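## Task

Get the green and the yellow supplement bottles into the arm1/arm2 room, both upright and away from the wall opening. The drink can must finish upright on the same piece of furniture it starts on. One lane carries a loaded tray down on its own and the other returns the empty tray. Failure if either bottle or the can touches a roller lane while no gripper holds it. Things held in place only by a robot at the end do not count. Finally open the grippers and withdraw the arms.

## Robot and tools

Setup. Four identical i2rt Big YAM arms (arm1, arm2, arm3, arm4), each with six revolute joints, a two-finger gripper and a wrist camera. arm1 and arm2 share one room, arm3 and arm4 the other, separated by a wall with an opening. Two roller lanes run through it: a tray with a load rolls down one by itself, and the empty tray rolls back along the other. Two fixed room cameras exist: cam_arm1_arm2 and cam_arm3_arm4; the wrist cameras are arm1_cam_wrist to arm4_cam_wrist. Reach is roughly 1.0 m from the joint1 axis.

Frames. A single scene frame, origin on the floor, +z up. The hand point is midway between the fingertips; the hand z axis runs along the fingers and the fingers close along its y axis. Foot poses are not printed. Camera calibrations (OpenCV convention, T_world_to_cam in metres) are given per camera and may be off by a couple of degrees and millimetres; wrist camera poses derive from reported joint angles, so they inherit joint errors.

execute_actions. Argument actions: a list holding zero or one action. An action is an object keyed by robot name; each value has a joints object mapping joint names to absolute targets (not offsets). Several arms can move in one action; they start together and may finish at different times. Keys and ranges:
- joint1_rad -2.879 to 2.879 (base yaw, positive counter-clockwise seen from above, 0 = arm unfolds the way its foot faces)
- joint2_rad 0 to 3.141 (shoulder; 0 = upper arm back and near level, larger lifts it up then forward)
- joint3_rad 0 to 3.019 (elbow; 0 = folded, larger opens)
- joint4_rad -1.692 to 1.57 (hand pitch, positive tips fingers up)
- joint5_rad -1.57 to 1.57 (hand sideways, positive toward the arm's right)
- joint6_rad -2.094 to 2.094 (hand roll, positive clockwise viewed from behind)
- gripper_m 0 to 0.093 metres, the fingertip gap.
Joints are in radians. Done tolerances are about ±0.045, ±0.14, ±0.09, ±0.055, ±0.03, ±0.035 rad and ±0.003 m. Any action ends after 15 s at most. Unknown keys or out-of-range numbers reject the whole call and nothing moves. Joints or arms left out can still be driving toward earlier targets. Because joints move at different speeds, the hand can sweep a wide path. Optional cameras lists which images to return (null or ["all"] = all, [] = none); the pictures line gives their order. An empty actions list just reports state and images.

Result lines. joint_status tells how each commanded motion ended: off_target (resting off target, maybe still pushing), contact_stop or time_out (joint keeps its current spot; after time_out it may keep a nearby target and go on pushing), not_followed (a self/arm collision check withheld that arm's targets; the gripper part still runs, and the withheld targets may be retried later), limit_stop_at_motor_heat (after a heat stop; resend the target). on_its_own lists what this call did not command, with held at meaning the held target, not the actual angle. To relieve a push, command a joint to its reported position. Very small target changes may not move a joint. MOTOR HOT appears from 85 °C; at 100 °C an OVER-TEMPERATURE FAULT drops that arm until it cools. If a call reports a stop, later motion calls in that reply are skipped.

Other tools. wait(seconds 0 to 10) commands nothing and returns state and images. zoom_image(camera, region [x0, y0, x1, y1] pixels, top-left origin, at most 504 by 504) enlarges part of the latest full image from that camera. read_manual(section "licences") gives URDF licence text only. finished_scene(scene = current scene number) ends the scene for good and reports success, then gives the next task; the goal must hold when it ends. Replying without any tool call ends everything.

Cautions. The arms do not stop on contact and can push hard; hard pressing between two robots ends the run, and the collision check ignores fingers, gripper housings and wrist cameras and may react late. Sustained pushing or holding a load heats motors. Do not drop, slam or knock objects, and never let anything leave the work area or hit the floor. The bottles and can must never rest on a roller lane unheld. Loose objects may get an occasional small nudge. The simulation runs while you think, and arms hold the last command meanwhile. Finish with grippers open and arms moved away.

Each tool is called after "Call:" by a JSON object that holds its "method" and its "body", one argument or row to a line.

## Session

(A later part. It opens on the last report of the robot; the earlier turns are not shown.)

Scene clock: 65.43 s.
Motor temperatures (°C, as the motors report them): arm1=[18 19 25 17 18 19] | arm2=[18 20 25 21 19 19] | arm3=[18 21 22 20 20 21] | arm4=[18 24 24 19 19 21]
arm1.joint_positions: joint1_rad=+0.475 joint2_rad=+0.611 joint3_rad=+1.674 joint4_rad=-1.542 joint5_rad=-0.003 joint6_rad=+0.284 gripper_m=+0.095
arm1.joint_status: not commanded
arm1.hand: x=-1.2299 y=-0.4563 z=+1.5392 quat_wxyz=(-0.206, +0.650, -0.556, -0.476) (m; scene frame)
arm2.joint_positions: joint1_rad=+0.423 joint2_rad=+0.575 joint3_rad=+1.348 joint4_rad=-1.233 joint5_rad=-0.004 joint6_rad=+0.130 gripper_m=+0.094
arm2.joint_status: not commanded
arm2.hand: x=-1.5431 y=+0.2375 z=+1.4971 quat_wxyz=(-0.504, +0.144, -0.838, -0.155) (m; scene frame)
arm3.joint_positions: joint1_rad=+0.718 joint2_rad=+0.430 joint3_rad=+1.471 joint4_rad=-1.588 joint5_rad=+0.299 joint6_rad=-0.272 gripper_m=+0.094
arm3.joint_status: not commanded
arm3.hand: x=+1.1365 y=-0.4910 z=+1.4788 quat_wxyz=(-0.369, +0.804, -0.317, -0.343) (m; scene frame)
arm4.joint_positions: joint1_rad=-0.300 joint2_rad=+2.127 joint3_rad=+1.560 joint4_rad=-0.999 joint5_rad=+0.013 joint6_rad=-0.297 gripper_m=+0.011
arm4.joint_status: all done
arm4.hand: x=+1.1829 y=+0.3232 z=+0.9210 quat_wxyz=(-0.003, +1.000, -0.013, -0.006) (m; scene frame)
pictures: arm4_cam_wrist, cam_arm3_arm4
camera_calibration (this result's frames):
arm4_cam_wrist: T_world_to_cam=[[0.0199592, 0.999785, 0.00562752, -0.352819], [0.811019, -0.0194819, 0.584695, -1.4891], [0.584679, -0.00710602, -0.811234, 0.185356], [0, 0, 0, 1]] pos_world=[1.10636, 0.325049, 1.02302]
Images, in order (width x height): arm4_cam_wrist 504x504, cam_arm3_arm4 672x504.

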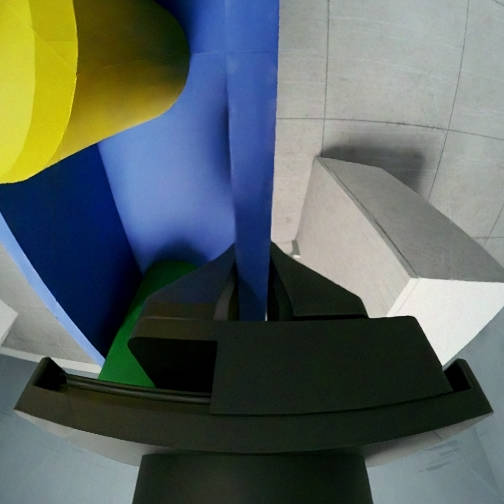

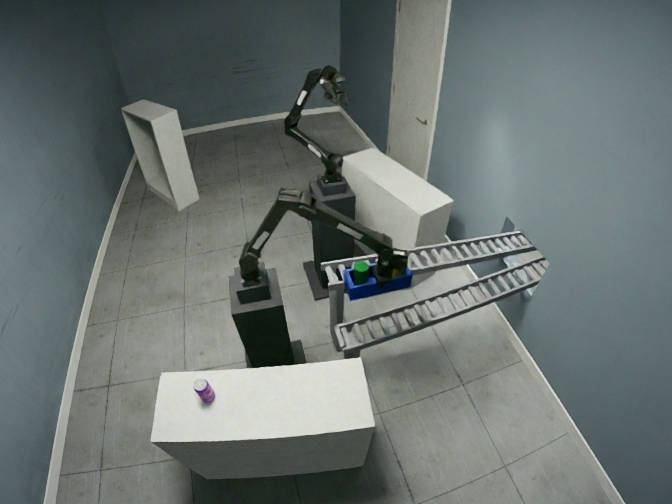

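Call:
{"method": "execute_actions", "body": {
  "actions": [
    {"arm4":{"joints":{"joint2_rad":2.42,"joint3_rad":1.51,"joint4_rad":-0.64}}}
  ],
  "cameras": []
}}

Call:
{"method": "execute_actions", "body": {
  "actions": [
    {"arm4":{"joints":{"joint2_rad":2.76,"joint3_rad":1.78,"joint4_rad":-0.58}}}
  ],
  "cameras": ["cam_arm3_arm4","arm4_cam_wrist"]
}}

Scene clock: 67.53 s.
Motor temperatures (°C, as the motors report them): arm1=[18 19 25 17 18 19] | arm2=[18 20 25 21 19 19] | arm3=[18 21 22 20 20 21] | arm4=[18 24 24 19 19 21]
arm1.joint_positions: joint1_rad=+0.475 joint2_rad=+0.611 joint3_rad=+1.674 joint4_rad=-1.542 joint5_rad=-0.003 joint6_rad=+0.284 gripper_m=+0.095
arm1.joint_status: not commanded
arm1.hand: x=-1.2299 y=-0.4563 z=+1.5392 quat_wxyz=(-0.206, +0.650, -0.556, -0.476) (m; scene frame)
arm2.joint_positions: joint1_rad=+0.423 joint2_rad=+0.575 joint3_rad=+1.348 joint4_rad=-1.233 joint5_rad=-0.004 joint6_rad=+0.130 gripper_m=+0.094
arm2.joint_status: not commanded
arm2.hand: x=-1.5431 y=+0.2375 z=+1.4971 quat_wxyz=(-0.504, +0.144, -0.838, -0.155) (m; scene frame)
arm3.joint_positions: joint1_rad=+0.718 joint2_rad=+0.430 joint3_rad=+1.471 joint4_rad=-1.588 joint5_rad=+0.299 joint6_rad=-0.272 gripper_m=+0.094
arm3.joint_status: not commanded
arm3.hand: x=+1.1365 y=-0.4910 z=+1.4788 quat_wxyz=(-0.369, +0.804, -0.317, -0.343) (m; scene frame)
arm4.joint_positions: joint1_rad=-0.300 joint2_rad=+2.461 joint3_rad=+1.473 joint4_rad=-0.640 joint5_rad=+0.011 joint6_rad=-0.301 gripper_m=+0.011
arm4.joint_status: all done
arm4.hand: x=+1.2256 y=+0.3064 z=+0.7075 quat_wxyz=(+0.007, +1.000, -0.010, +0.023) (m; scene frame)
pictures: none
No camera images: the call's "cameras" was empty. Leave "cameras" out to get every camera's image.

Scene clock: 68.97 s.
Motor temperatures (°C, as the motors report them): arm1=[18 19 25 17 18 19] | arm2=[18 20 25 21 19 19] | arm3=[18 21 22 20 20 21] | arm4=[18 24 24 19 19 21]
arm1.joint_positions: joint1_rad=+0.475 joint2_rad=+0.611 joint3_rad=+1.674 joint4_rad=-1.542 joint5_rad=-0.003 joint6_rad=+0.284 gripper_m=+0.095
arm1.joint_status: not commanded
arm1.hand: x=-1.2299 y=-0.4563 z=+1.5392 quat_wxyz=(-0.206, +0.650, -0.556, -0.476) (m; scene frame)
arm2.joint_positions: joint1_rad=+0.423 joint2_rad=+0.575 joint3_rad=+1.348 joint4_rad=-1.233 joint5_rad=-0.004 joint6_rad=+0.130 gripper_m=+0.094
arm2.joint_status: not commanded
arm2.hand: x=-1.5431 y=+0.2375 z=+1.4971 quat_wxyz=(-0.504, +0.144, -0.838, -0.155) (m; scene frame)
arm3.joint_positions: joint1_rad=+0.718 joint2_rad=+0.430 joint3_rad=+1.471 joint4_rad=-1.588 joint5_rad=+0.299 joint6_rad=-0.272 gripper_m=+0.094
arm3.joint_status: not commanded
arm3.hand: x=+1.1365 y=-0.4910 z=+1.4788 quat_wxyz=(-0.369, +0.804, -0.317, -0.343) (m; scene frame)
arm4.joint_positions: joint1_rad=-0.300 joint2_rad=+2.813 joint3_rad=+1.752 joint4_rad=-0.578 joint5_rad=+0.011 joint6_rad=-0.303 gripper_m=+0.011
arm4.joint_status: all done
arm4.hand: x=+1.2083 y=+0.3108 z=+0.5654 quat_wxyz=(+0.009, +1.000, -0.010, +0.029) (m; scene frame)
pictures: arm4_cam_wrist, cam_arm3_arm4
camera_calibration (this result's frames):
arm4_cam_wrist: T_world_to_cam=[[0.014393, 0.999733, -0.0180968, -0.318751], [0.769391, 0.000486107, 0.638778, -1.2885], [0.638616, -0.0231175, -0.769178, -0.202045], [0, 0, 0, 1]] pos_world=[1.12498, 0.314621, 0.661889]
Images, in order (width x height): arm4_cam_wrist 504x504, cam_arm3_arm4 672x504.

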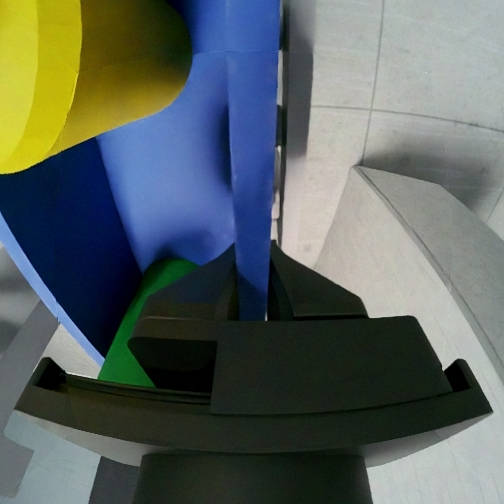

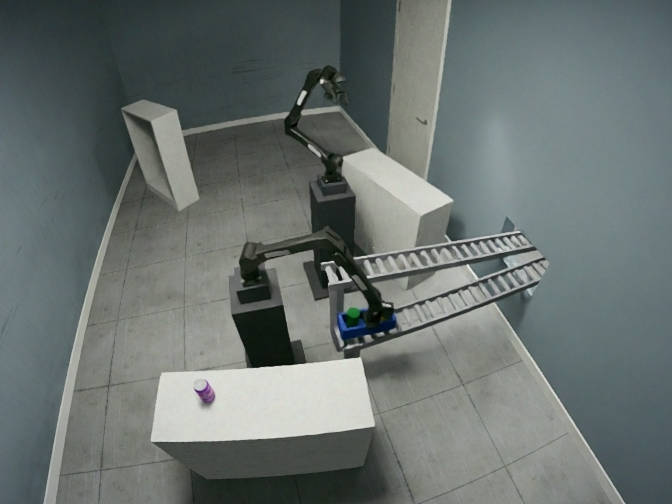

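Call:
{"method": "execute_actions", "body": {
  "actions": [
    {"arm4":{"joints":{"joint1_rad":-0.285,"joint2_rad":2.85,"joint3_rad":1.8,"joint4_rad":-0.48}}}
  ],
  "cameras": []
}}

Call:
{"method": "execute_actions", "body": {
  "actions": [
    {"arm4":{"joints":{"gripper_m":0.035}}}
  ],
  "cameras": []
}}

Call:
{"method": "execute_actions", "body": {
  "actions": [
    {"arm4":{"joints":{"joint2_rad":2.42,"joint3_rad":1.51,"joint4_rad":-0.64}}}
  ],
  "cameras": ["cam_arm3_arm4"]
}}

Call:
{"method": "wait", "body": {
  "seconds": 8
}}

Scene clock: 70.33 s.
Motor temperatures (°C, as the motors report them): arm1=[18 19 25 17 18 19] | arm2=[18 20 25 21 19 19] | arm3=[18 21 22 20 20 21] | arm4=[18 24 24 19 19 21]
arm1.joint_positions: joint1_rad=+0.475 joint2_rad=+0.611 joint3_rad=+1.674 joint4_rad=-1.542 joint5_rad=-0.003 joint6_rad=+0.284 gripper_m=+0.095
arm1.joint_status: not commanded
arm1.hand: x=-1.2299 y=-0.4563 z=+1.5392 quat_wxyz=(-0.206, +0.650, -0.556, -0.476) (m; scene frame)
arm2.joint_positions: joint1_rad=+0.423 joint2_rad=+0.575 joint3_rad=+1.348 joint4_rad=-1.233 joint5_rad=-0.004 joint6_rad=+0.130 gripper_m=+0.094
arm2.joint_status: not commanded
arm2.hand: x=-1.5431 y=+0.2375 z=+1.4971 quat_wxyz=(-0.504, +0.144, -0.838, -0.155) (m; scene frame)
arm3.joint_positions: joint1_rad=+0.718 joint2_rad=+0.430 joint3_rad=+1.471 joint4_rad=-1.588 joint5_rad=+0.299 joint6_rad=-0.272 gripper_m=+0.094
arm3.joint_status: not commanded
arm3.hand: x=+1.1365 y=-0.4910 z=+1.4788 quat_wxyz=(-0.369, +0.804, -0.317, -0.343) (m; scene frame)
arm4.joint_positions: joint1_rad=-0.294 joint2_rad=+2.870 joint3_rad=+1.773 joint4_rad=-0.475 joint5_rad=+0.008 joint6_rad=-0.304 gripper_m=+0.011
arm4.joint_status: all done
arm4.hand: x=+1.1997 y=+0.3095 z=+0.5371 quat_wxyz=(-0.001, +1.000, -0.006, -0.004) (m; scene frame)
pictures: none
No camera images: the call's "cameras" was empty. Leave "cameras" out to get every camera's image.

Scene clock: 70.93 s.
Motor temperatures (°C, as the motors report them): arm1=[18 19 25 17 18 19] | arm2=[18 20 25 21 19 19] | arm3=[18 21 22 20 20 21] | arm4=[18 25 23 19 19 21]
arm1.joint_positions: joint1_rad=+0.475 joint2_rad=+0.611 joint3_rad=+1.674 joint4_rad=-1.542 joint5_rad=-0.003 joint6_rad=+0.284 gripper_m=+0.095
arm1.joint_status: not commanded
arm1.hand: x=-1.2299 y=-0.4563 z=+1.5392 quat_wxyz=(-0.206, +0.650, -0.556, -0.476) (m; scene frame)
arm2.joint_positions: joint1_rad=+0.423 joint2_rad=+0.575 joint3_rad=+1.348 joint4_rad=-1.233 joint5_rad=-0.004 joint6_rad=+0.130 gripper_m=+0.094
arm2.joint_status: not commanded
arm2.hand: x=-1.5431 y=+0.2375 z=+1.4971 quat_wxyz=(-0.504, +0.144, -0.838, -0.155) (m; scene frame)
arm3.joint_positions: joint1_rad=+0.718 joint2_rad=+0.430 joint3_rad=+1.471 joint4_rad=-1.588 joint5_rad=+0.299 joint6_rad=-0.272 gripper_m=+0.094
arm3.joint_status: not commanded
arm3.hand: x=+1.1365 y=-0.4910 z=+1.4788 quat_wxyz=(-0.369, +0.804, -0.317, -0.343) (m; scene frame)
arm4.joint_positions: joint1_rad=-0.294 joint2_rad=+2.862 joint3_rad=+1.775 joint4_rad=-0.476 joint5_rad=+0.003 joint6_rad=-0.304 gripper_m=+0.035
arm4.joint_status: all done
arm4.hand: x=+1.1951 y=+0.3100 z=+0.5414 quat_wxyz=(+0.001, +1.000, -0.006, -0.008) (m; scene frame)
pictures: none
No camera images: the call's "cameras" was empty. Leave "cameras" out to get every camera's image.

Scene clock: 72.40 s.
Motor temperatures (°C, as the motors report them): arm1=[18 19 25 17 18 19] | arm2=[18 20 25 21 19 19] | arm3=[18 21 22 20 20 21] | arm4=[18 25 23 19 19 21]
arm1.joint_positions: joint1_rad=+0.475 joint2_rad=+0.611 joint3_rad=+1.674 joint4_rad=-1.542 joint5_rad=-0.003 joint6_rad=+0.284 gripper_m=+0.095
arm1.joint_status: not commanded
arm1.hand: x=-1.2299 y=-0.4563 z=+1.5392 quat_wxyz=(-0.206, +0.650, -0.556, -0.476) (m; scene frame)
arm2.joint_positions: joint1_rad=+0.423 joint2_rad=+0.575 joint3_rad=+1.348 joint4_rad=-1.233 joint5_rad=-0.004 joint6_rad=+0.130 gripper_m=+0.094
arm2.joint_status: not commanded
arm2.hand: x=-1.5431 y=+0.2375 z=+1.4971 quat_wxyz=(-0.504, +0.144, -0.838, -0.155) (m; scene frame)
arm3.joint_positions: joint1_rad=+0.718 joint2_rad=+0.430 joint3_rad=+1.471 joint4_rad=-1.588 joint5_rad=+0.299 joint6_rad=-0.272 gripper_m=+0.094
arm3.joint_status: not commanded
arm3.hand: x=+1.1365 y=-0.4910 z=+1.4788 quat_wxyz=(-0.369, +0.804, -0.317, -0.343) (m; scene frame)
arm4.joint_positions: joint1_rad=-0.294 joint2_rad=+2.406 joint3_rad=+1.513 joint4_rad=-0.637 joint5_rad=+0.003 joint6_rad=-0.304 gripper_m=+0.035
arm4.joint_status: all done
arm4.hand: x=+1.1845 y=+0.3156 z=+0.7469 quat_wxyz=(-0.004, +1.000, -0.007, -0.024) (m; scene frame)
pictures: cam_arm3_arm4
Images, in order (width x height): cam_arm3_arm4 672x504.

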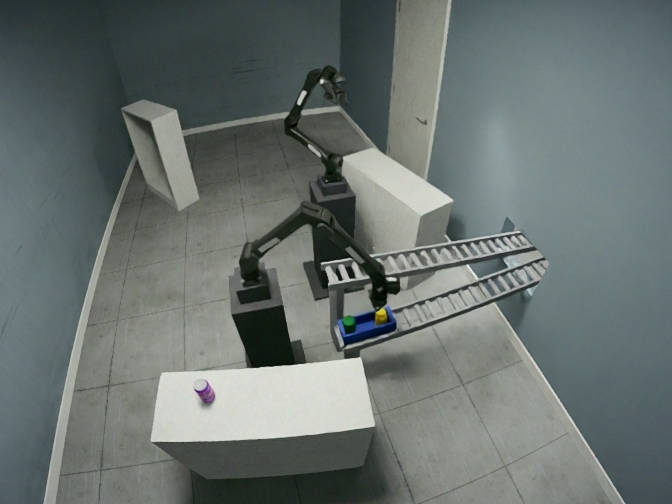

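Scene clock: 80.40 s.
Motor temperatures (°C, as the motors report them): arm1=[18 19 25 17 18 19] | arm2=[18 20 26 21 19 19] | arm3=[18 21 22 20 20 21] | arm4=[18 24 23 19 19 21]
arm1.joint_positions: joint1_rad=+0.475 joint2_rad=+0.611 joint3_rad=+1.674 joint4_rad=-1.542 joint5_rad=-0.003 joint6_rad=+0.284 gripper_m=+0.095
arm1.joint_status: not commanded
arm1.hand: x=-1.2299 y=-0.4563 z=+1.5392 quat_wxyz=(-0.206, +0.650, -0.556, -0.476) (m; scene frame)
arm2.joint_positions: joint1_rad=+0.423 joint2_rad=+0.575 joint3_rad=+1.348 joint4_rad=-1.233 joint5_rad=-0.004 joint6_rad=+0.130 gripper_m=+0.094
arm2.joint_status: not commanded
arm2.hand: x=-1.5431 y=+0.2375 z=+1.4971 quat_wxyz=(-0.504, +0.144, -0.838, -0.155) (m; scene frame)
arm3.joint_positions: joint1_rad=+0.718 joint2_rad=+0.430 joint3_rad=+1.471 joint4_rad=-1.588 joint5_rad=+0.299 joint6_rad=-0.272 gripper_m=+0.094
arm3.joint_status: not commanded
arm3.hand: x=+1.1365 y=-0.4910 z=+1.4788 quat_wxyz=(-0.369, +0.804, -0.317, -0.343) (m; scene frame)
arm4.joint_positions: joint1_rad=-0.294 joint2_rad=+2.406 joint3_rad=+1.513 joint4_rad=-0.637 joint5_rad=+0.003 joint6_rad=-0.304 gripper_m=+0.035
arm4.joint_status: all done
arm4.hand: x=+1.1845 y=+0.3156 z=+0.7469 quat_wxyz=(-0.004, +1.000, -0.007, -0.024) (m; scene frame)
wait: 8.00 s; at rest by 0.27 s
pictures: arm1_cam_wrist, arm2_cam_wrist, arm3_cam_wrist, arm4_cam_wrist, cam_arm1_arm2, cam_arm3_arm4
camera_calibration (this result's frames):
arm1_cam_wrist: T_world_to_cam=[[0.913698, 0.309563, -0.263301, 1.67339], [0.184157, -0.892943, -0.410778, 0.455559], [-0.362274, 0.326838, -0.872889, 1.1705], [0, 0, 0, 1]] pos_world=[-1.18883, -0.493796, 1.64946]
arm2_cam_wrist: T_world_to_cam=[[0.39522, -0.910034, -0.125054, 1.01439], [-0.839825, -0.302815, -0.450553, -0.550961], [0.37215, 0.283091, -0.883948, 1.95566], [0, 0, 0, 1]] pos_world=[-1.59142, 0.202656, 1.60732]
arm3_cam_wrist: T_world_to_cam=[[0.757003, 0.532053, 0.379297, -1.1618], [0.647753, -0.687293, -0.328701, -0.585403], [0.0858018, 0.494518, -0.864922, 1.54708], [0, 0, 0, 1]] pos_world=[1.12594, -0.549267, 1.58635]
arm4_cam_wrist: T_world_to_cam=[[0.00805187, 0.999939, 0.00757307, -0.331663], [0.83229, -0.0108994, 0.554233, -1.39381], [0.554281, 0.00184038, -0.832327, 0.0920434], [0, 0, 0, 1]] pos_world=[1.11171, 0.316282, 0.851618]
Images, in order (width x height): arm1_cam_wrist 504x504, arm2_cam_wrist 504x504, arm3_cam_wrist 504x504, arm4_cam_wrist 504x504, cam_arm1_arm2 672x504, cam_arm3_arm4 672x504.

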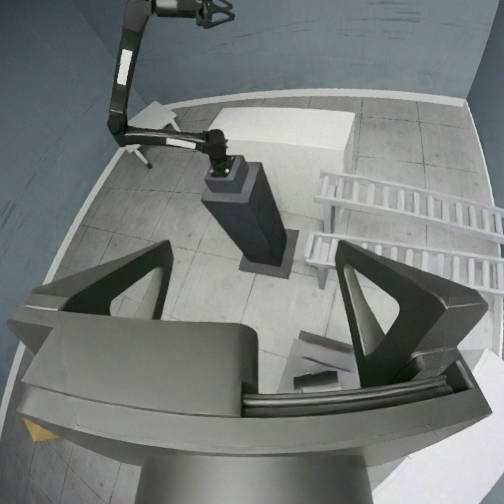

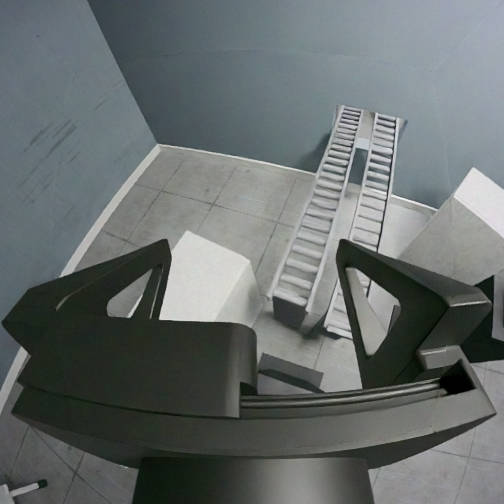

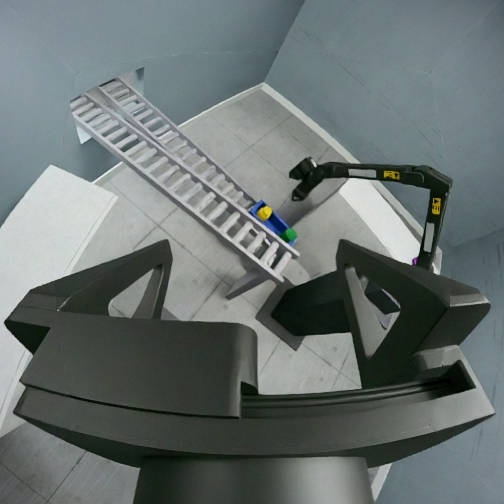

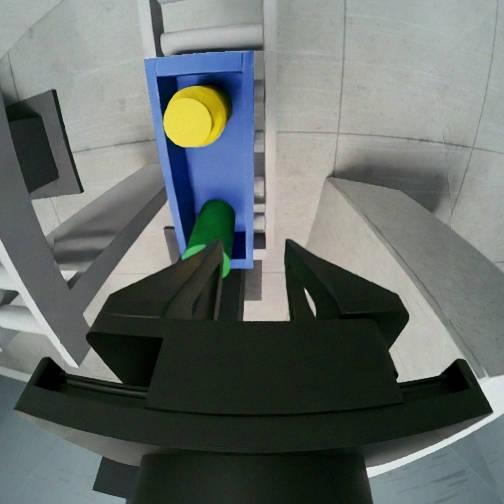

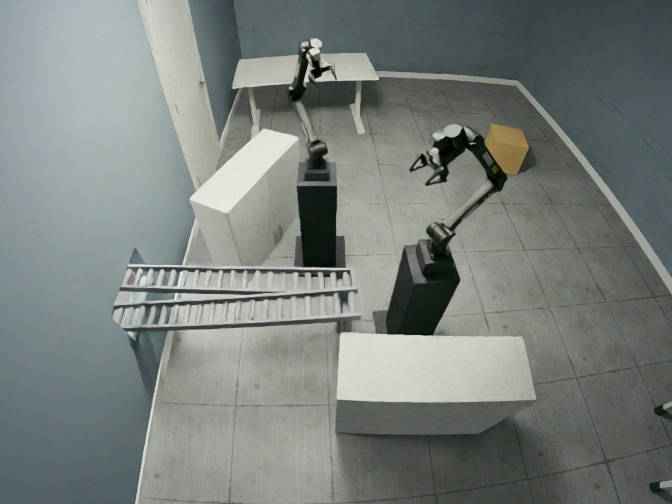

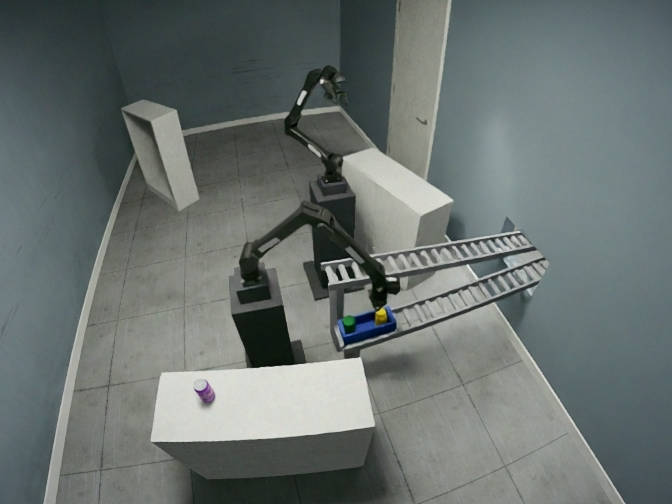

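Call:
{"method": "execute_actions", "body": {
  "actions": [
    {"arm4":{"joints":{"joint2_rad":2.87,"joint3_rad":1.78,"joint4_rad":-0.48}}}
  ],
  "cameras": ["arm4_cam_wrist"]
}}

Call:
{"method": "execute_actions", "body": {
  "actions": [
    {"arm4":{"joints":{"gripper_m":0.0}}}
  ],
  "cameras": []
}}

Call:
{"method": "execute_actions", "body": {
  "actions": [
    {"arm4":{"joints":{"joint2_rad":2.42,"joint3_rad":1.53,"joint4_rad":-0.64}}}
  ],
  "cameras": []
}}

Call:
{"method": "execute_actions", "body": {
  "actions": [
    {"arm4":{"joints":{"joint2_rad":1.95,"joint3_rad":1.62,"joint4_rad":-1.2}}}
  ],
  "cameras": []
}}

Call:
{"method": "execute_actions", "body": {
  "actions": [
    {"arm4":{"joints":{"joint1_rad":0.1,"joint6_rad":0.08}}}
  ],
  "cameras": ["arm4_cam_wrist","cam_arm3_arm4","arm3_cam_wrist"]
}}

Scene clock: 82.70 s.
Motor temperatures (°C, as the motors report them): arm1=[18 19 25 17 18 19] | arm2=[18 20 26 21 19 19] | arm3=[18 21 23 20 20 21] | arm4=[18 24 23 19 19 21]
arm1.joint_positions: joint1_rad=+0.475 joint2_rad=+0.611 joint3_rad=+1.674 joint4_rad=-1.542 joint5_rad=-0.003 joint6_rad=+0.284 gripper_m=+0.095
arm1.joint_status: not commanded
arm1.hand: x=-1.2299 y=-0.4563 z=+1.5392 quat_wxyz=(-0.206, +0.650, -0.556, -0.476) (m; scene frame)
arm2.joint_positions: joint1_rad=+0.423 joint2_rad=+0.575 joint3_rad=+1.348 joint4_rad=-1.233 joint5_rad=-0.004 joint6_rad=+0.130 gripper_m=+0.094
arm2.joint_status: not commanded
arm2.hand: x=-1.5431 y=+0.2375 z=+1.4971 quat_wxyz=(-0.504, +0.144, -0.838, -0.155) (m; scene frame)
arm3.joint_positions: joint1_rad=+0.718 joint2_rad=+0.430 joint3_rad=+1.471 joint4_rad=-1.588 joint5_rad=+0.299 joint6_rad=-0.272 gripper_m=+0.094
arm3.joint_status: not commanded
arm3.hand: x=+1.1365 y=-0.4910 z=+1.4788 quat_wxyz=(-0.369, +0.804, -0.317, -0.343) (m; scene frame)
arm4.joint_positions: joint1_rad=-0.294 joint2_rad=+2.876 joint3_rad=+1.763 joint4_rad=-0.481 joint5_rad=+0.003 joint6_rad=-0.304 gripper_m=+0.035
arm4.joint_status: all done
arm4.hand: x=+1.2100 y=+0.3051 z=+0.5318 quat_wxyz=(+0.005, +1.000, -0.006, +0.006) (m; scene frame)
pictures: arm4_cam_wrist
camera_calibration (this result's frames):
arm4_cam_wrist: T_world_to_cam=[[0.00757194, 0.999902, -0.0117911, -0.308814], [0.797233, 0.00108145, 0.603671, -1.28355], [0.603624, -0.0139712, -0.797147, -0.174704], [0, 0, 0, 1]] pos_world=[1.13108, 0.307731, 0.631934]
Images, in order (width x height): arm4_cam_wrist 504x504.

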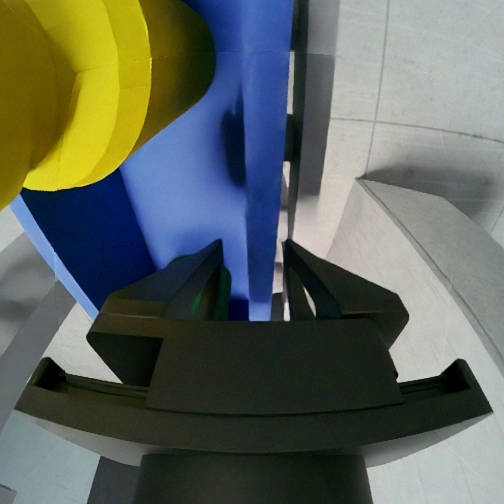

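Scene clock: 83.23 s.
Motor temperatures (°C, as the motors report them): arm1=[18 19 25 17 18 19] | arm2=[18 20 26 21 19 19] | arm3=[18 21 23 20 20 21] | arm4=[18 24 22 19 19 21]
arm1.joint_positions: joint1_rad=+0.475 joint2_rad=+0.611 joint3_rad=+1.674 joint4_rad=-1.542 joint5_rad=-0.003 joint6_rad=+0.284 gripper_m=+0.095
arm1.joint_status: not commanded
arm1.hand: x=-1.2299 y=-0.4563 z=+1.5392 quat_wxyz=(-0.206, +0.650, -0.556, -0.476) (m; scene frame)
arm2.joint_positions: joint1_rad=+0.423 joint2_rad=+0.575 joint3_rad=+1.348 joint4_rad=-1.233 joint5_rad=-0.004 joint6_rad=+0.130 gripper_m=+0.094
arm2.joint_status: not commanded
arm2.hand: x=-1.5431 y=+0.2375 z=+1.4971 quat_wxyz=(-0.504, +0.144, -0.838, -0.155) (m; scene frame)
arm3.joint_positions: joint1_rad=+0.718 joint2_rad=+0.430 joint3_rad=+1.471 joint4_rad=-1.588 joint5_rad=+0.299 joint6_rad=-0.272 gripper_m=+0.094
arm3.joint_status: not commanded
arm3.hand: x=+1.1365 y=-0.4910 z=+1.4788 quat_wxyz=(-0.369, +0.804, -0.317, -0.343) (m; scene frame)
arm4.joint_positions: joint1_rad=-0.294 joint2_rad=+2.876 joint3_rad=+1.763 joint4_rad=-0.480 joint5_rad=+0.009 joint6_rad=-0.307 gripper_m=+0.011
arm4.joint_status: gripper_m off_target (ended at +0.011, target +0.000)
arm4.hand: x=+1.2100 y=+0.3061 z=+0.5318 quat_wxyz=(+0.002, +1.000, -0.005, +0.006) (m; scene frame)
pictures: none
No camera images: the call's "cameras" was empty. Leave "cameras" out to get every camera's image.

Scene clock: 84.67 s.
Motor temperatures (°C, as the motors report them): arm1=[18 19 25 17 18 19] | arm2=[18 20 26 21 19 19] | arm3=[18 21 23 20 20 21] | arm4=[18 25 22 19 19 21]
arm1.joint_positions: joint1_rad=+0.475 joint2_rad=+0.611 joint3_rad=+1.674 joint4_rad=-1.542 joint5_rad=-0.003 joint6_rad=+0.284 gripper_m=+0.095
arm1.joint_status: not commanded
arm1.hand: x=-1.2299 y=-0.4563 z=+1.5392 quat_wxyz=(-0.206, +0.650, -0.556, -0.476) (m; scene frame)
arm2.joint_positions: joint1_rad=+0.423 joint2_rad=+0.575 joint3_rad=+1.348 joint4_rad=-1.233 joint5_rad=-0.004 joint6_rad=+0.130 gripper_m=+0.094
arm2.joint_status: not commanded
arm2.hand: x=-1.5431 y=+0.2375 z=+1.4971 quat_wxyz=(-0.504, +0.144, -0.838, -0.155) (m; scene frame)
arm3.joint_positions: joint1_rad=+0.718 joint2_rad=+0.430 joint3_rad=+1.471 joint4_rad=-1.588 joint5_rad=+0.299 joint6_rad=-0.272 gripper_m=+0.094
arm3.joint_status: not commanded
arm3.hand: x=+1.1365 y=-0.4910 z=+1.4788 quat_wxyz=(-0.369, +0.804, -0.317, -0.343) (m; scene frame)
arm4.joint_positions: joint1_rad=-0.291 joint2_rad=+2.444 joint3_rad=+1.515 joint4_rad=-0.637 joint5_rad=+0.010 joint6_rad=-0.318 gripper_m=+0.011
arm4.joint_status: all done
arm4.hand: x=+1.1955 y=+0.3110 z=+0.7256 quat_wxyz=(-0.002, +1.000, +0.002, -0.006) (m; scene frame)
pictures: none
No camera images: the call's "cameras" was empty. Leave "cameras" out to get every camera's image.

Scene clock: 86.47 s.
Motor temperatures (°C, as the motors report them): arm1=[18 19 25 17 18 19] | arm2=[18 20 26 21 19 19] | arm3=[18 21 23 20 20 21] | arm4=[18 25 23 19 19 21]
arm1.joint_positions: joint1_rad=+0.475 joint2_rad=+0.611 joint3_rad=+1.674 joint4_rad=-1.542 joint5_rad=-0.003 joint6_rad=+0.284 gripper_m=+0.095
arm1.joint_status: not commanded
arm1.hand: x=-1.2299 y=-0.4563 z=+1.5392 quat_wxyz=(-0.206, +0.650, -0.556, -0.476) (m; scene frame)
arm2.joint_positions: joint1_rad=+0.423 joint2_rad=+0.575 joint3_rad=+1.348 joint4_rad=-1.233 joint5_rad=-0.004 joint6_rad=+0.130 gripper_m=+0.094
arm2.joint_status: not commanded
arm2.hand: x=-1.5431 y=+0.2375 z=+1.4971 quat_wxyz=(-0.504, +0.144, -0.838, -0.155) (m; scene frame)
arm3.joint_positions: joint1_rad=+0.718 joint2_rad=+0.430 joint3_rad=+1.471 joint4_rad=-1.588 joint5_rad=+0.299 joint6_rad=-0.272 gripper_m=+0.094
arm3.joint_status: not commanded
arm3.hand: x=+1.1365 y=-0.4910 z=+1.4788 quat_wxyz=(-0.369, +0.804, -0.317, -0.343) (m; scene frame)
arm4.joint_positions: joint1_rad=-0.291 joint2_rad=+1.997 joint3_rad=+1.596 joint4_rad=-1.192 joint5_rad=+0.009 joint6_rad=-0.318 gripper_m=+0.011
arm4.joint_status: all done
arm4.hand: x=+1.1973 y=+0.3132 z=+1.0088 quat_wxyz=(+0.002, +1.000, +0.002, +0.006) (m; scene frame)
pictures: none
No camera images: the call's "cameras" was empty. Leave "cameras" out to get every camera's image.

Scene clock: 88.00 s.
Motor temperatures (°C, as the motors report them): arm1=[18 19 25 17 18 19] | arm2=[18 20 26 21 19 19] | arm3=[18 21 23 20 20 21] | arm4=[18 25 23 19 19 21]
arm1.joint_positions: joint1_rad=+0.475 joint2_rad=+0.611 joint3_rad=+1.674 joint4_rad=-1.542 joint5_rad=-0.003 joint6_rad=+0.284 gripper_m=+0.095
arm1.joint_status: not commanded
arm1.hand: x=-1.2299 y=-0.4563 z=+1.5392 quat_wxyz=(-0.206, +0.650, -0.556, -0.476) (m; scene frame)
arm2.joint_positions: joint1_rad=+0.423 joint2_rad=+0.575 joint3_rad=+1.348 joint4_rad=-1.233 joint5_rad=-0.004 joint6_rad=+0.130 gripper_m=+0.094
arm2.joint_status: not commanded
arm2.hand: x=-1.5431 y=+0.2375 z=+1.4971 quat_wxyz=(-0.504, +0.144, -0.838, -0.155) (m; scene frame)
arm3.joint_positions: joint1_rad=+0.718 joint2_rad=+0.430 joint3_rad=+1.471 joint4_rad=-1.588 joint5_rad=+0.299 joint6_rad=-0.272 gripper_m=+0.094
arm3.joint_status: not commanded
arm3.hand: x=+1.1365 y=-0.4910 z=+1.4788 quat_wxyz=(-0.369, +0.804, -0.317, -0.343) (m; scene frame)
arm4.joint_positions: joint1_rad=+0.093 joint2_rad=+1.997 joint3_rad=+1.596 joint4_rad=-1.194 joint5_rad=+0.012 joint6_rad=+0.069 gripper_m=+0.011
arm4.joint_status: all done
arm4.hand: x=+1.1698 y=+0.0917 z=+1.0105 quat_wxyz=(-0.003, +1.000, +0.001, +0.006) (m; scene frame)
pictures: arm3_cam_wrist, arm4_cam_wrist, cam_arm3_arm4
camera_calibration (this result's frames):
arm3_cam_wrist: T_world_to_cam=[[0.757003, 0.532053, 0.379297, -1.1618], [0.647753, -0.687293, -0.328701, -0.585403], [0.0858018, 0.494518, -0.864922, 1.54708], [0, 0, 0, 1]] pos_world=[1.12594, -0.549267, 1.58635]
arm4_cam_wrist: T_world_to_cam=[[-0.00703191, 0.999958, 0.00588273, -0.0903519], [0.797872, 0.00206441, 0.602823, -1.54018], [0.602786, 0.00893267, -0.797853, 0.227803], [0, 0, 0, 1]] pos_world=[1.09092, 0.0914927, 1.11074]
Images, in order (width x height): arm3_cam_wrist 504x504, arm4_cam_wrist 504x504, cam_arm3_arm4 672x504.

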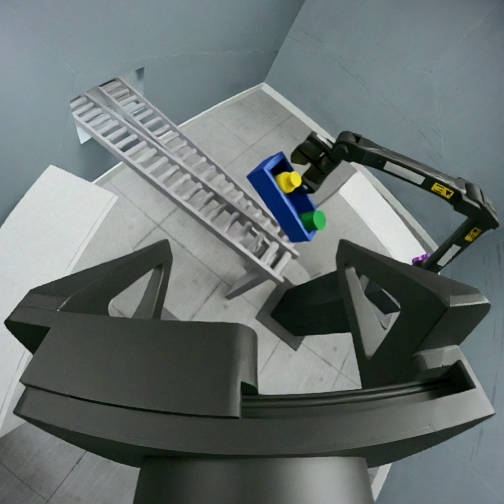

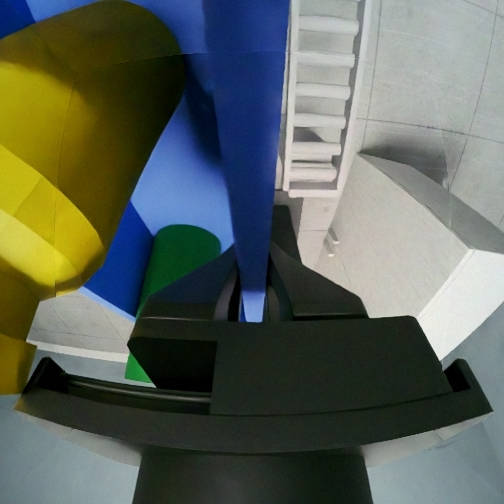

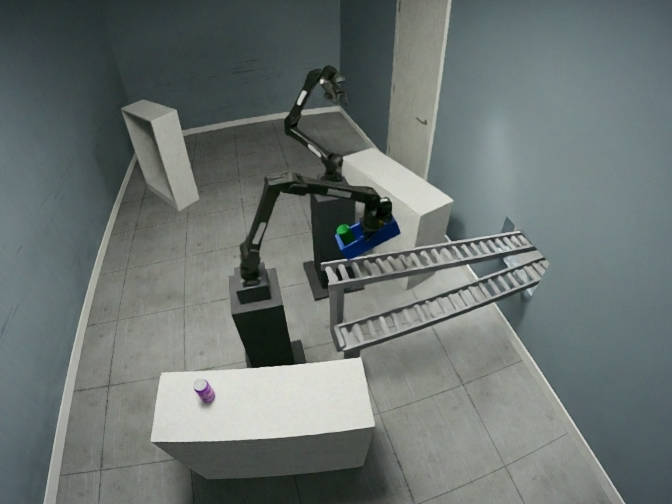

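Call:
{"method": "execute_actions", "body": {
  "actions": [
    {"arm4":{"joints":{"joint2_rad":2.15,"joint3_rad":1.51,"joint4_rad":-0.88}}}
  ],
  "cameras": ["arm4_cam_wrist","cam_arm3_arm4","arm3_cam_wrist"]
}}

Scene clock: 89.67 s.
Motor temperatures (°C, as the motors report them): arm1=[18 19 25 17 18 19] | arm2=[18 20 26 21 19 19] | arm3=[18 21 23 20 20 21] | arm4=[18 25 23 19 19 21]
arm1.joint_positions: joint1_rad=+0.475 joint2_rad=+0.611 joint3_rad=+1.674 joint4_rad=-1.542 joint5_rad=-0.003 joint6_rad=+0.284 gripper_m=+0.095
arm1.joint_status: not commanded
arm1.hand: x=-1.2299 y=-0.4563 z=+1.5392 quat_wxyz=(-0.206, +0.650, -0.556, -0.476) (m; scene frame)
arm2.joint_positions: joint1_rad=+0.423 joint2_rad=+0.575 joint3_rad=+1.348 joint4_rad=-1.233 joint5_rad=-0.004 joint6_rad=+0.130 gripper_m=+0.094
arm2.joint_status: not commanded
arm2.hand: x=-1.5431 y=+0.2375 z=+1.4971 quat_wxyz=(-0.504, +0.144, -0.838, -0.155) (m; scene frame)
arm3.joint_positions: joint1_rad=+0.718 joint2_rad=+0.430 joint3_rad=+1.471 joint4_rad=-1.588 joint5_rad=+0.299 joint6_rad=-0.272 gripper_m=+0.094
arm3.joint_status: not commanded
arm3.hand: x=+1.1365 y=-0.4910 z=+1.4788 quat_wxyz=(-0.369, +0.804, -0.317, -0.343) (m; scene frame)
arm4.joint_positions: joint1_rad=+0.093 joint2_rad=+2.200 joint3_rad=+1.474 joint4_rad=-0.886 joint5_rad=+0.011 joint6_rad=+0.072 gripper_m=+0.011
arm4.joint_status: all done
arm4.hand: x=+1.1793 y=+0.0914 z=+0.8550 quat_wxyz=(-0.004, +1.000, -0.001, +0.015) (m; scene frame)
pictures: arm3_cam_wrist, arm4_cam_wrist, cam_arm3_arm4
camera_calibration (this result's frames):
arm3_cam_wrist: T_world_to_cam=[[0.757003, 0.532053, 0.379297, -1.1618], [0.647753, -0.687293, -0.328701, -0.585403], [0.0858018, 0.494518, -0.864922, 1.54708], [0, 0, 0, 1]] pos_world=[1.12594, -0.549267, 1.58635]
arm4_cam_wrist: T_world_to_cam=[[-0.0038044, 0.999972, 0.00640343, -0.0932734], [0.786478, -0.000962819, 0.617617, -1.45294], [0.617606, 0.00738583, -0.786453, 0.0708635], [0, 0, 0, 1]] pos_world=[1.09859, 0.0913485, 0.953691]
Images, in order (width x height): arm3_cam_wrist 504x504, arm4_cam_wrist 504x504, cam_arm3_arm4 672x504.

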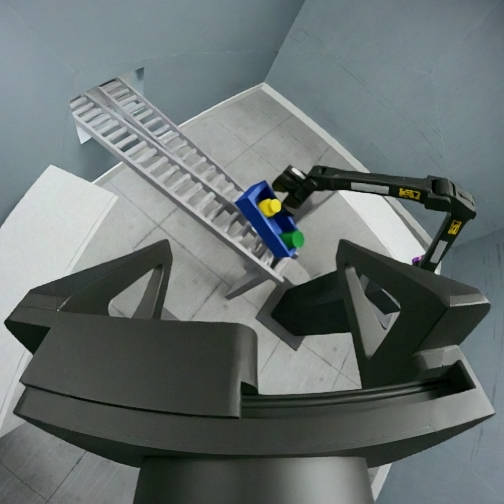

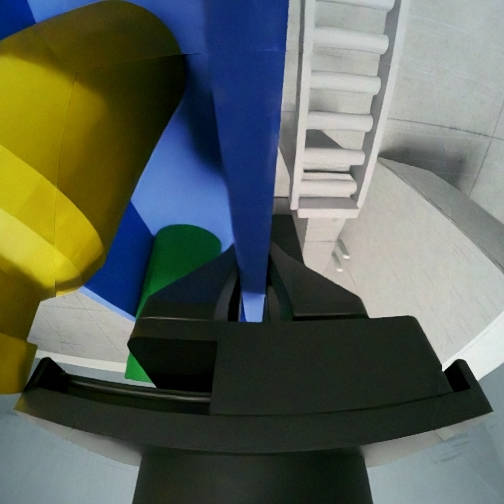

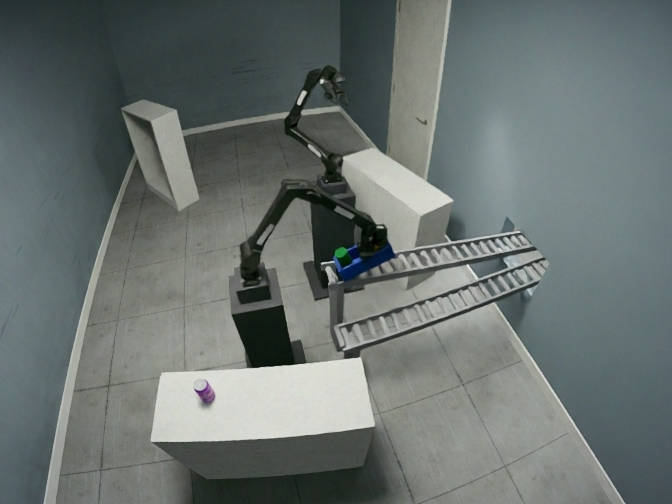

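Call:
{"method": "execute_actions", "body": {
  "actions": [
    {"arm4":{"joints":{"joint1_rad":0.22,"joint6_rad":0.2}}}
  ],
  "cameras": ["arm4_cam_wrist","cam_arm3_arm4","arm3_cam_wrist"]
}}

Scene clock: 91.20 s.
Motor temperatures (°C, as the motors report them): arm1=[18 19 25 17 18 19] | arm2=[18 20 26 21 19 19] | arm3=[18 21 23 20 20 21] | arm4=[18 25 23 19 19 21]
arm1.joint_positions: joint1_rad=+0.475 joint2_rad=+0.611 joint3_rad=+1.674 joint4_rad=-1.542 joint5_rad=-0.003 joint6_rad=+0.284 gripper_m=+0.095
arm1.joint_status: not commanded
arm1.hand: x=-1.2299 y=-0.4563 z=+1.5392 quat_wxyz=(-0.206, +0.650, -0.556, -0.476) (m; scene frame)
arm2.joint_positions: joint1_rad=+0.423 joint2_rad=+0.575 joint3_rad=+1.348 joint4_rad=-1.233 joint5_rad=-0.004 joint6_rad=+0.130 gripper_m=+0.094
arm2.joint_status: not commanded
arm2.hand: x=-1.5431 y=+0.2375 z=+1.4971 quat_wxyz=(-0.504, +0.144, -0.838, -0.155) (m; scene frame)
arm3.joint_positions: joint1_rad=+0.718 joint2_rad=+0.430 joint3_rad=+1.471 joint4_rad=-1.588 joint5_rad=+0.299 joint6_rad=-0.272 gripper_m=+0.094
arm3.joint_status: not commanded
arm3.hand: x=+1.1365 y=-0.4910 z=+1.4788 quat_wxyz=(-0.369, +0.804, -0.317, -0.343) (m; scene frame)
arm4.joint_positions: joint1_rad=+0.227 joint2_rad=+2.200 joint3_rad=+1.474 joint4_rad=-0.886 joint5_rad=+0.008 joint6_rad=+0.189 gripper_m=+0.011
arm4.joint_status: all done
arm4.hand: x=+1.1897 y=+0.0145 z=+0.8553 quat_wxyz=(-0.005, +1.000, +0.008, +0.014) (m; scene frame)
pictures: arm3_cam_wrist, arm4_cam_wrist, cam_arm3_arm4
camera_calibration (this result's frames):
arm3_cam_wrist: T_world_to_cam=[[0.757003, 0.532053, 0.379297, -1.1618], [0.647753, -0.687293, -0.328701, -0.585403], [0.0858018, 0.494518, -0.864922, 1.54708], [0, 0, 0, 1]] pos_world=[1.12594, -0.549267, 1.58635]
arm4_cam_wrist: T_world_to_cam=[[-0.0209205, 0.999744, 0.0086633, 0.00210217], [0.787348, 0.0111344, 0.616409, -1.46156], [0.616154, 0.0197166, -0.787379, 0.0676848], [0, 0, 0, 1]] pos_world=[1.1091, 0.0128375, 0.954195]
Images, in order (width x height): arm3_cam_wrist 504x504, arm4_cam_wrist 504x504, cam_arm3_arm4 672x504.

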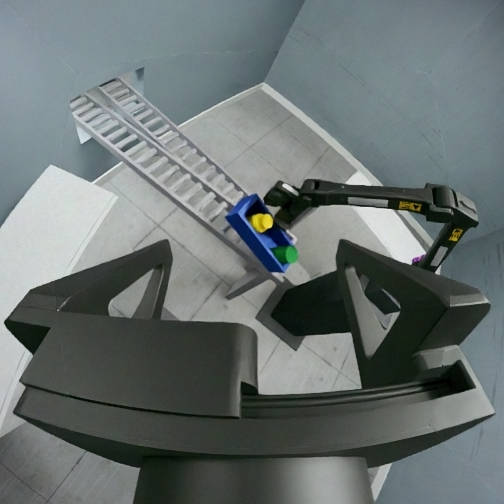

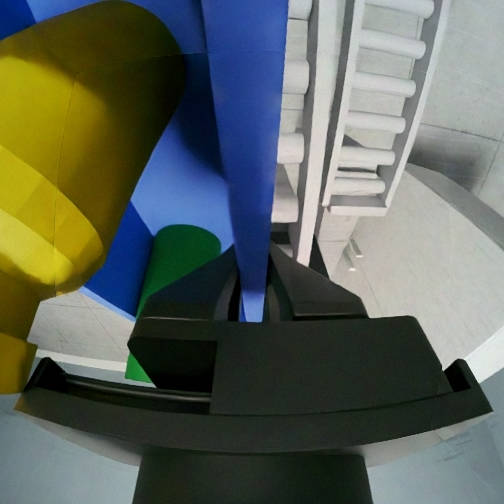

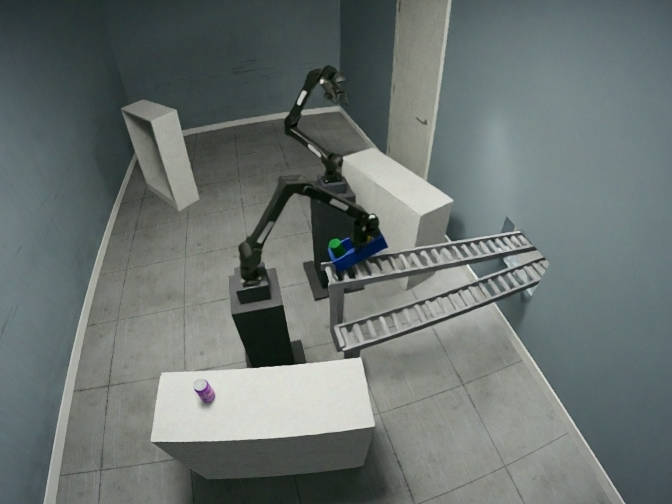

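Call:
{"method": "execute_actions", "body": {
  "actions": [
    {"arm4":{"joints":{"joint1_rad":0.175,"joint6_rad":0.15,"joint3_rad":1.56,"joint4_rad":-0.9}}}
  ],
  "cameras": []
}}

Call:
{"method": "execute_actions", "body": {
  "actions": [
    {"arm4":{"joints":{"joint2_rad":2.26,"joint4_rad":-0.8}}}
  ],
  "cameras": ["arm4_cam_wrist","cam_arm3_arm4"]
}}

Scene clock: 92.63 s.
Motor temperatures (°C, as the motors report them): arm1=[18 19 25 17 18 19] | arm2=[18 20 26 21 19 19] | arm3=[18 21 23 20 20 21] | arm4=[18 25 23 19 19 21]
arm1.joint_positions: joint1_rad=+0.475 joint2_rad=+0.611 joint3_rad=+1.674 joint4_rad=-1.542 joint5_rad=-0.003 joint6_rad=+0.284 gripper_m=+0.095
arm1.joint_status: not commanded
arm1.hand: x=-1.2299 y=-0.4563 z=+1.5392 quat_wxyz=(-0.206, +0.650, -0.556, -0.476) (m; scene frame)
arm2.joint_positions: joint1_rad=+0.423 joint2_rad=+0.575 joint3_rad=+1.348 joint4_rad=-1.233 joint5_rad=-0.004 joint6_rad=+0.130 gripper_m=+0.094
arm2.joint_status: not commanded
arm2.hand: x=-1.5431 y=+0.2375 z=+1.4971 quat_wxyz=(-0.504, +0.144, -0.838, -0.155) (m; scene frame)
arm3.joint_positions: joint1_rad=+0.718 joint2_rad=+0.430 joint3_rad=+1.471 joint4_rad=-1.588 joint5_rad=+0.299 joint6_rad=-0.272 gripper_m=+0.094
arm3.joint_status: not commanded
arm3.hand: x=+1.1365 y=-0.4910 z=+1.4788 quat_wxyz=(-0.369, +0.804, -0.317, -0.343) (m; scene frame)
arm4.joint_positions: joint1_rad=+0.173 joint2_rad=+2.200 joint3_rad=+1.499 joint4_rad=-0.896 joint5_rad=+0.010 joint6_rad=+0.164 gripper_m=+0.011
arm4.joint_status: all done
arm4.hand: x=+1.1744 y=+0.0436 z=+0.8623 quat_wxyz=(-0.004, +1.000, -0.006, +0.007) (m; scene frame)
pictures: none
No camera images: the call's "cameras" was empty. Leave "cameras" out to get every camera's image.

Scene clock: 93.60 s.
Motor temperatures (°C, as the motors report them): arm1=[18 19 25 17 18 19] | arm2=[18 20 26 21 19 19] | arm3=[18 21 23 20 20 21] | arm4=[18 25 24 19 19 21]
arm1.joint_positions: joint1_rad=+0.475 joint2_rad=+0.611 joint3_rad=+1.674 joint4_rad=-1.542 joint5_rad=-0.003 joint6_rad=+0.284 gripper_m=+0.095
arm1.joint_status: not commanded
arm1.hand: x=-1.2299 y=-0.4563 z=+1.5392 quat_wxyz=(-0.206, +0.650, -0.556, -0.476) (m; scene frame)
arm2.joint_positions: joint1_rad=+0.423 joint2_rad=+0.575 joint3_rad=+1.348 joint4_rad=-1.233 joint5_rad=-0.004 joint6_rad=+0.130 gripper_m=+0.094
arm2.joint_status: not commanded
arm2.hand: x=-1.5431 y=+0.2375 z=+1.4971 quat_wxyz=(-0.504, +0.144, -0.838, -0.155) (m; scene frame)
arm3.joint_positions: joint1_rad=+0.718 joint2_rad=+0.430 joint3_rad=+1.471 joint4_rad=-1.588 joint5_rad=+0.299 joint6_rad=-0.272 gripper_m=+0.094
arm3.joint_status: not commanded
arm3.hand: x=+1.1365 y=-0.4910 z=+1.4788 quat_wxyz=(-0.369, +0.804, -0.317, -0.343) (m; scene frame)
arm4.joint_positions: joint1_rad=+0.173 joint2_rad=+2.303 joint3_rad=+1.511 joint4_rad=-0.807 joint5_rad=+0.006 joint6_rad=+0.156 gripper_m=+0.011
arm4.joint_status: all done
arm4.hand: x=+1.1719 y=+0.0422 z=+0.8073 quat_wxyz=(-0.002, +1.000, -0.002, +0.008) (m; scene frame)
pictures: arm4_cam_wrist, cam_arm3_arm4
camera_calibration (this result's frames):
arm4_cam_wrist: T_world_to_cam=[[-0.000511615, 0.999996, 0.00274118, -0.0447043], [0.795341, -0.00125469, 0.606161, -1.41882], [0.606162, 0.00249029, -0.795338, 0.0591105], [0, 0, 0, 1]] pos_world=[1.09259, 0.0427767, 0.90717]
Images, in order (width x height): arm4_cam_wrist 504x504, cam_arm3_arm4 672x504.

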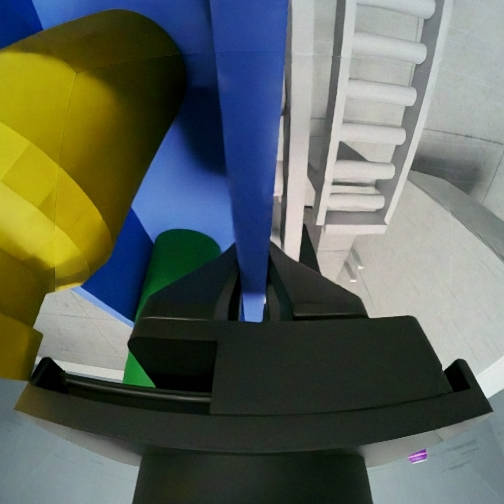

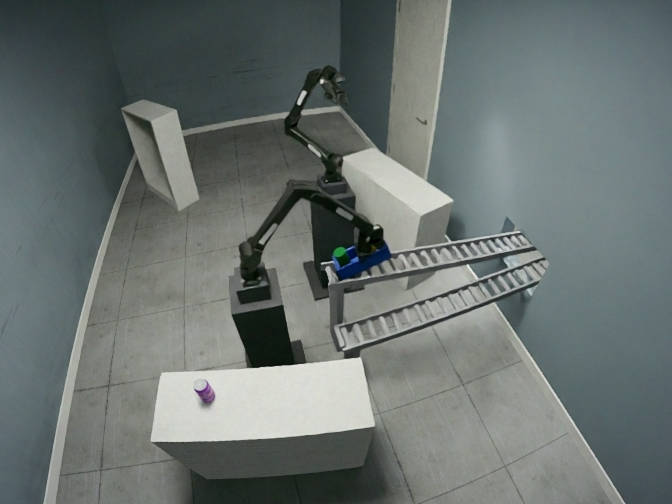

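Touching at rear; lower more.

Call:
{"method": "execute_actions", "body": {
  "actions": [
    {"arm4":{"joints":{"joint2_rad":2.31,"joint4_rad":-0.74}}}
  ],
  "cameras": ["arm4_cam_wrist","cam_arm3_arm4"]
}}

Scene clock: 94.87 s.
Motor temperatures (°C, as the motors report them): arm1=[18 19 25 17 18 19] | arm2=[18 20 26 21 19 19] | arm3=[18 21 23 20 20 21] | arm4=[18 25 24 19 19 21]
arm1.joint_positions: joint1_rad=+0.475 joint2_rad=+0.611 joint3_rad=+1.674 joint4_rad=-1.542 joint5_rad=-0.003 joint6_rad=+0.284 gripper_m=+0.095
arm1.joint_status: not commanded
arm1.hand: x=-1.2299 y=-0.4563 z=+1.5392 quat_wxyz=(-0.206, +0.650, -0.556, -0.476) (m; scene frame)
arm2.joint_positions: joint1_rad=+0.423 joint2_rad=+0.575 joint3_rad=+1.348 joint4_rad=-1.233 joint5_rad=-0.004 joint6_rad=+0.130 gripper_m=+0.094
arm2.joint_status: not commanded
arm2.hand: x=-1.5431 y=+0.2375 z=+1.4971 quat_wxyz=(-0.504, +0.144, -0.838, -0.155) (m; scene frame)
arm3.joint_positions: joint1_rad=+0.718 joint2_rad=+0.430 joint3_rad=+1.471 joint4_rad=-1.588 joint5_rad=+0.299 joint6_rad=-0.272 gripper_m=+0.094
arm3.joint_status: not commanded
arm3.hand: x=+1.1365 y=-0.4910 z=+1.4788 quat_wxyz=(-0.369, +0.804, -0.317, -0.343) (m; scene frame)
arm4.joint_positions: joint1_rad=+0.173 joint2_rad=+2.325 joint3_rad=+1.511 joint4_rad=-0.761 joint5_rad=+0.005 joint6_rad=+0.143 gripper_m=+0.011
arm4.joint_status: all done
arm4.hand: x=+1.1668 y=+0.0412 z=+0.7948 quat_wxyz=(+0.000, +1.000, +0.004, -0.004) (m; scene frame)
pictures: arm4_cam_wrist, cam_arm3_arm4
camera_calibration (this result's frames):
arm4_cam_wrist: T_world_to_cam=[[-0.0137316, 0.999905, -0.00151287, -0.0248991], [0.809366, 0.0120034, 0.587182, -1.40907], [0.587144, 0.00683852, -0.809453, 0.0854926], [0, 0, 0, 1]] pos_world=[1.08991, 0.0412257, 0.896544]
Images, in order (width x height): arm4_cam_wrist 504x504, cam_arm3_arm4 672x504.

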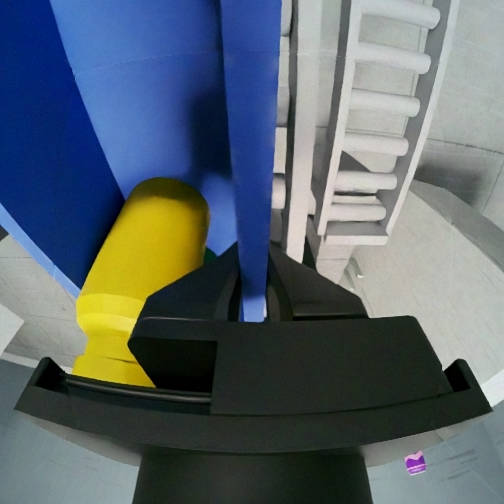

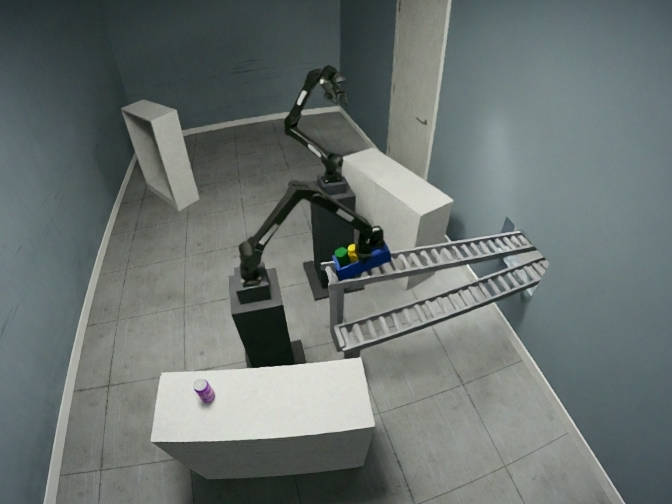

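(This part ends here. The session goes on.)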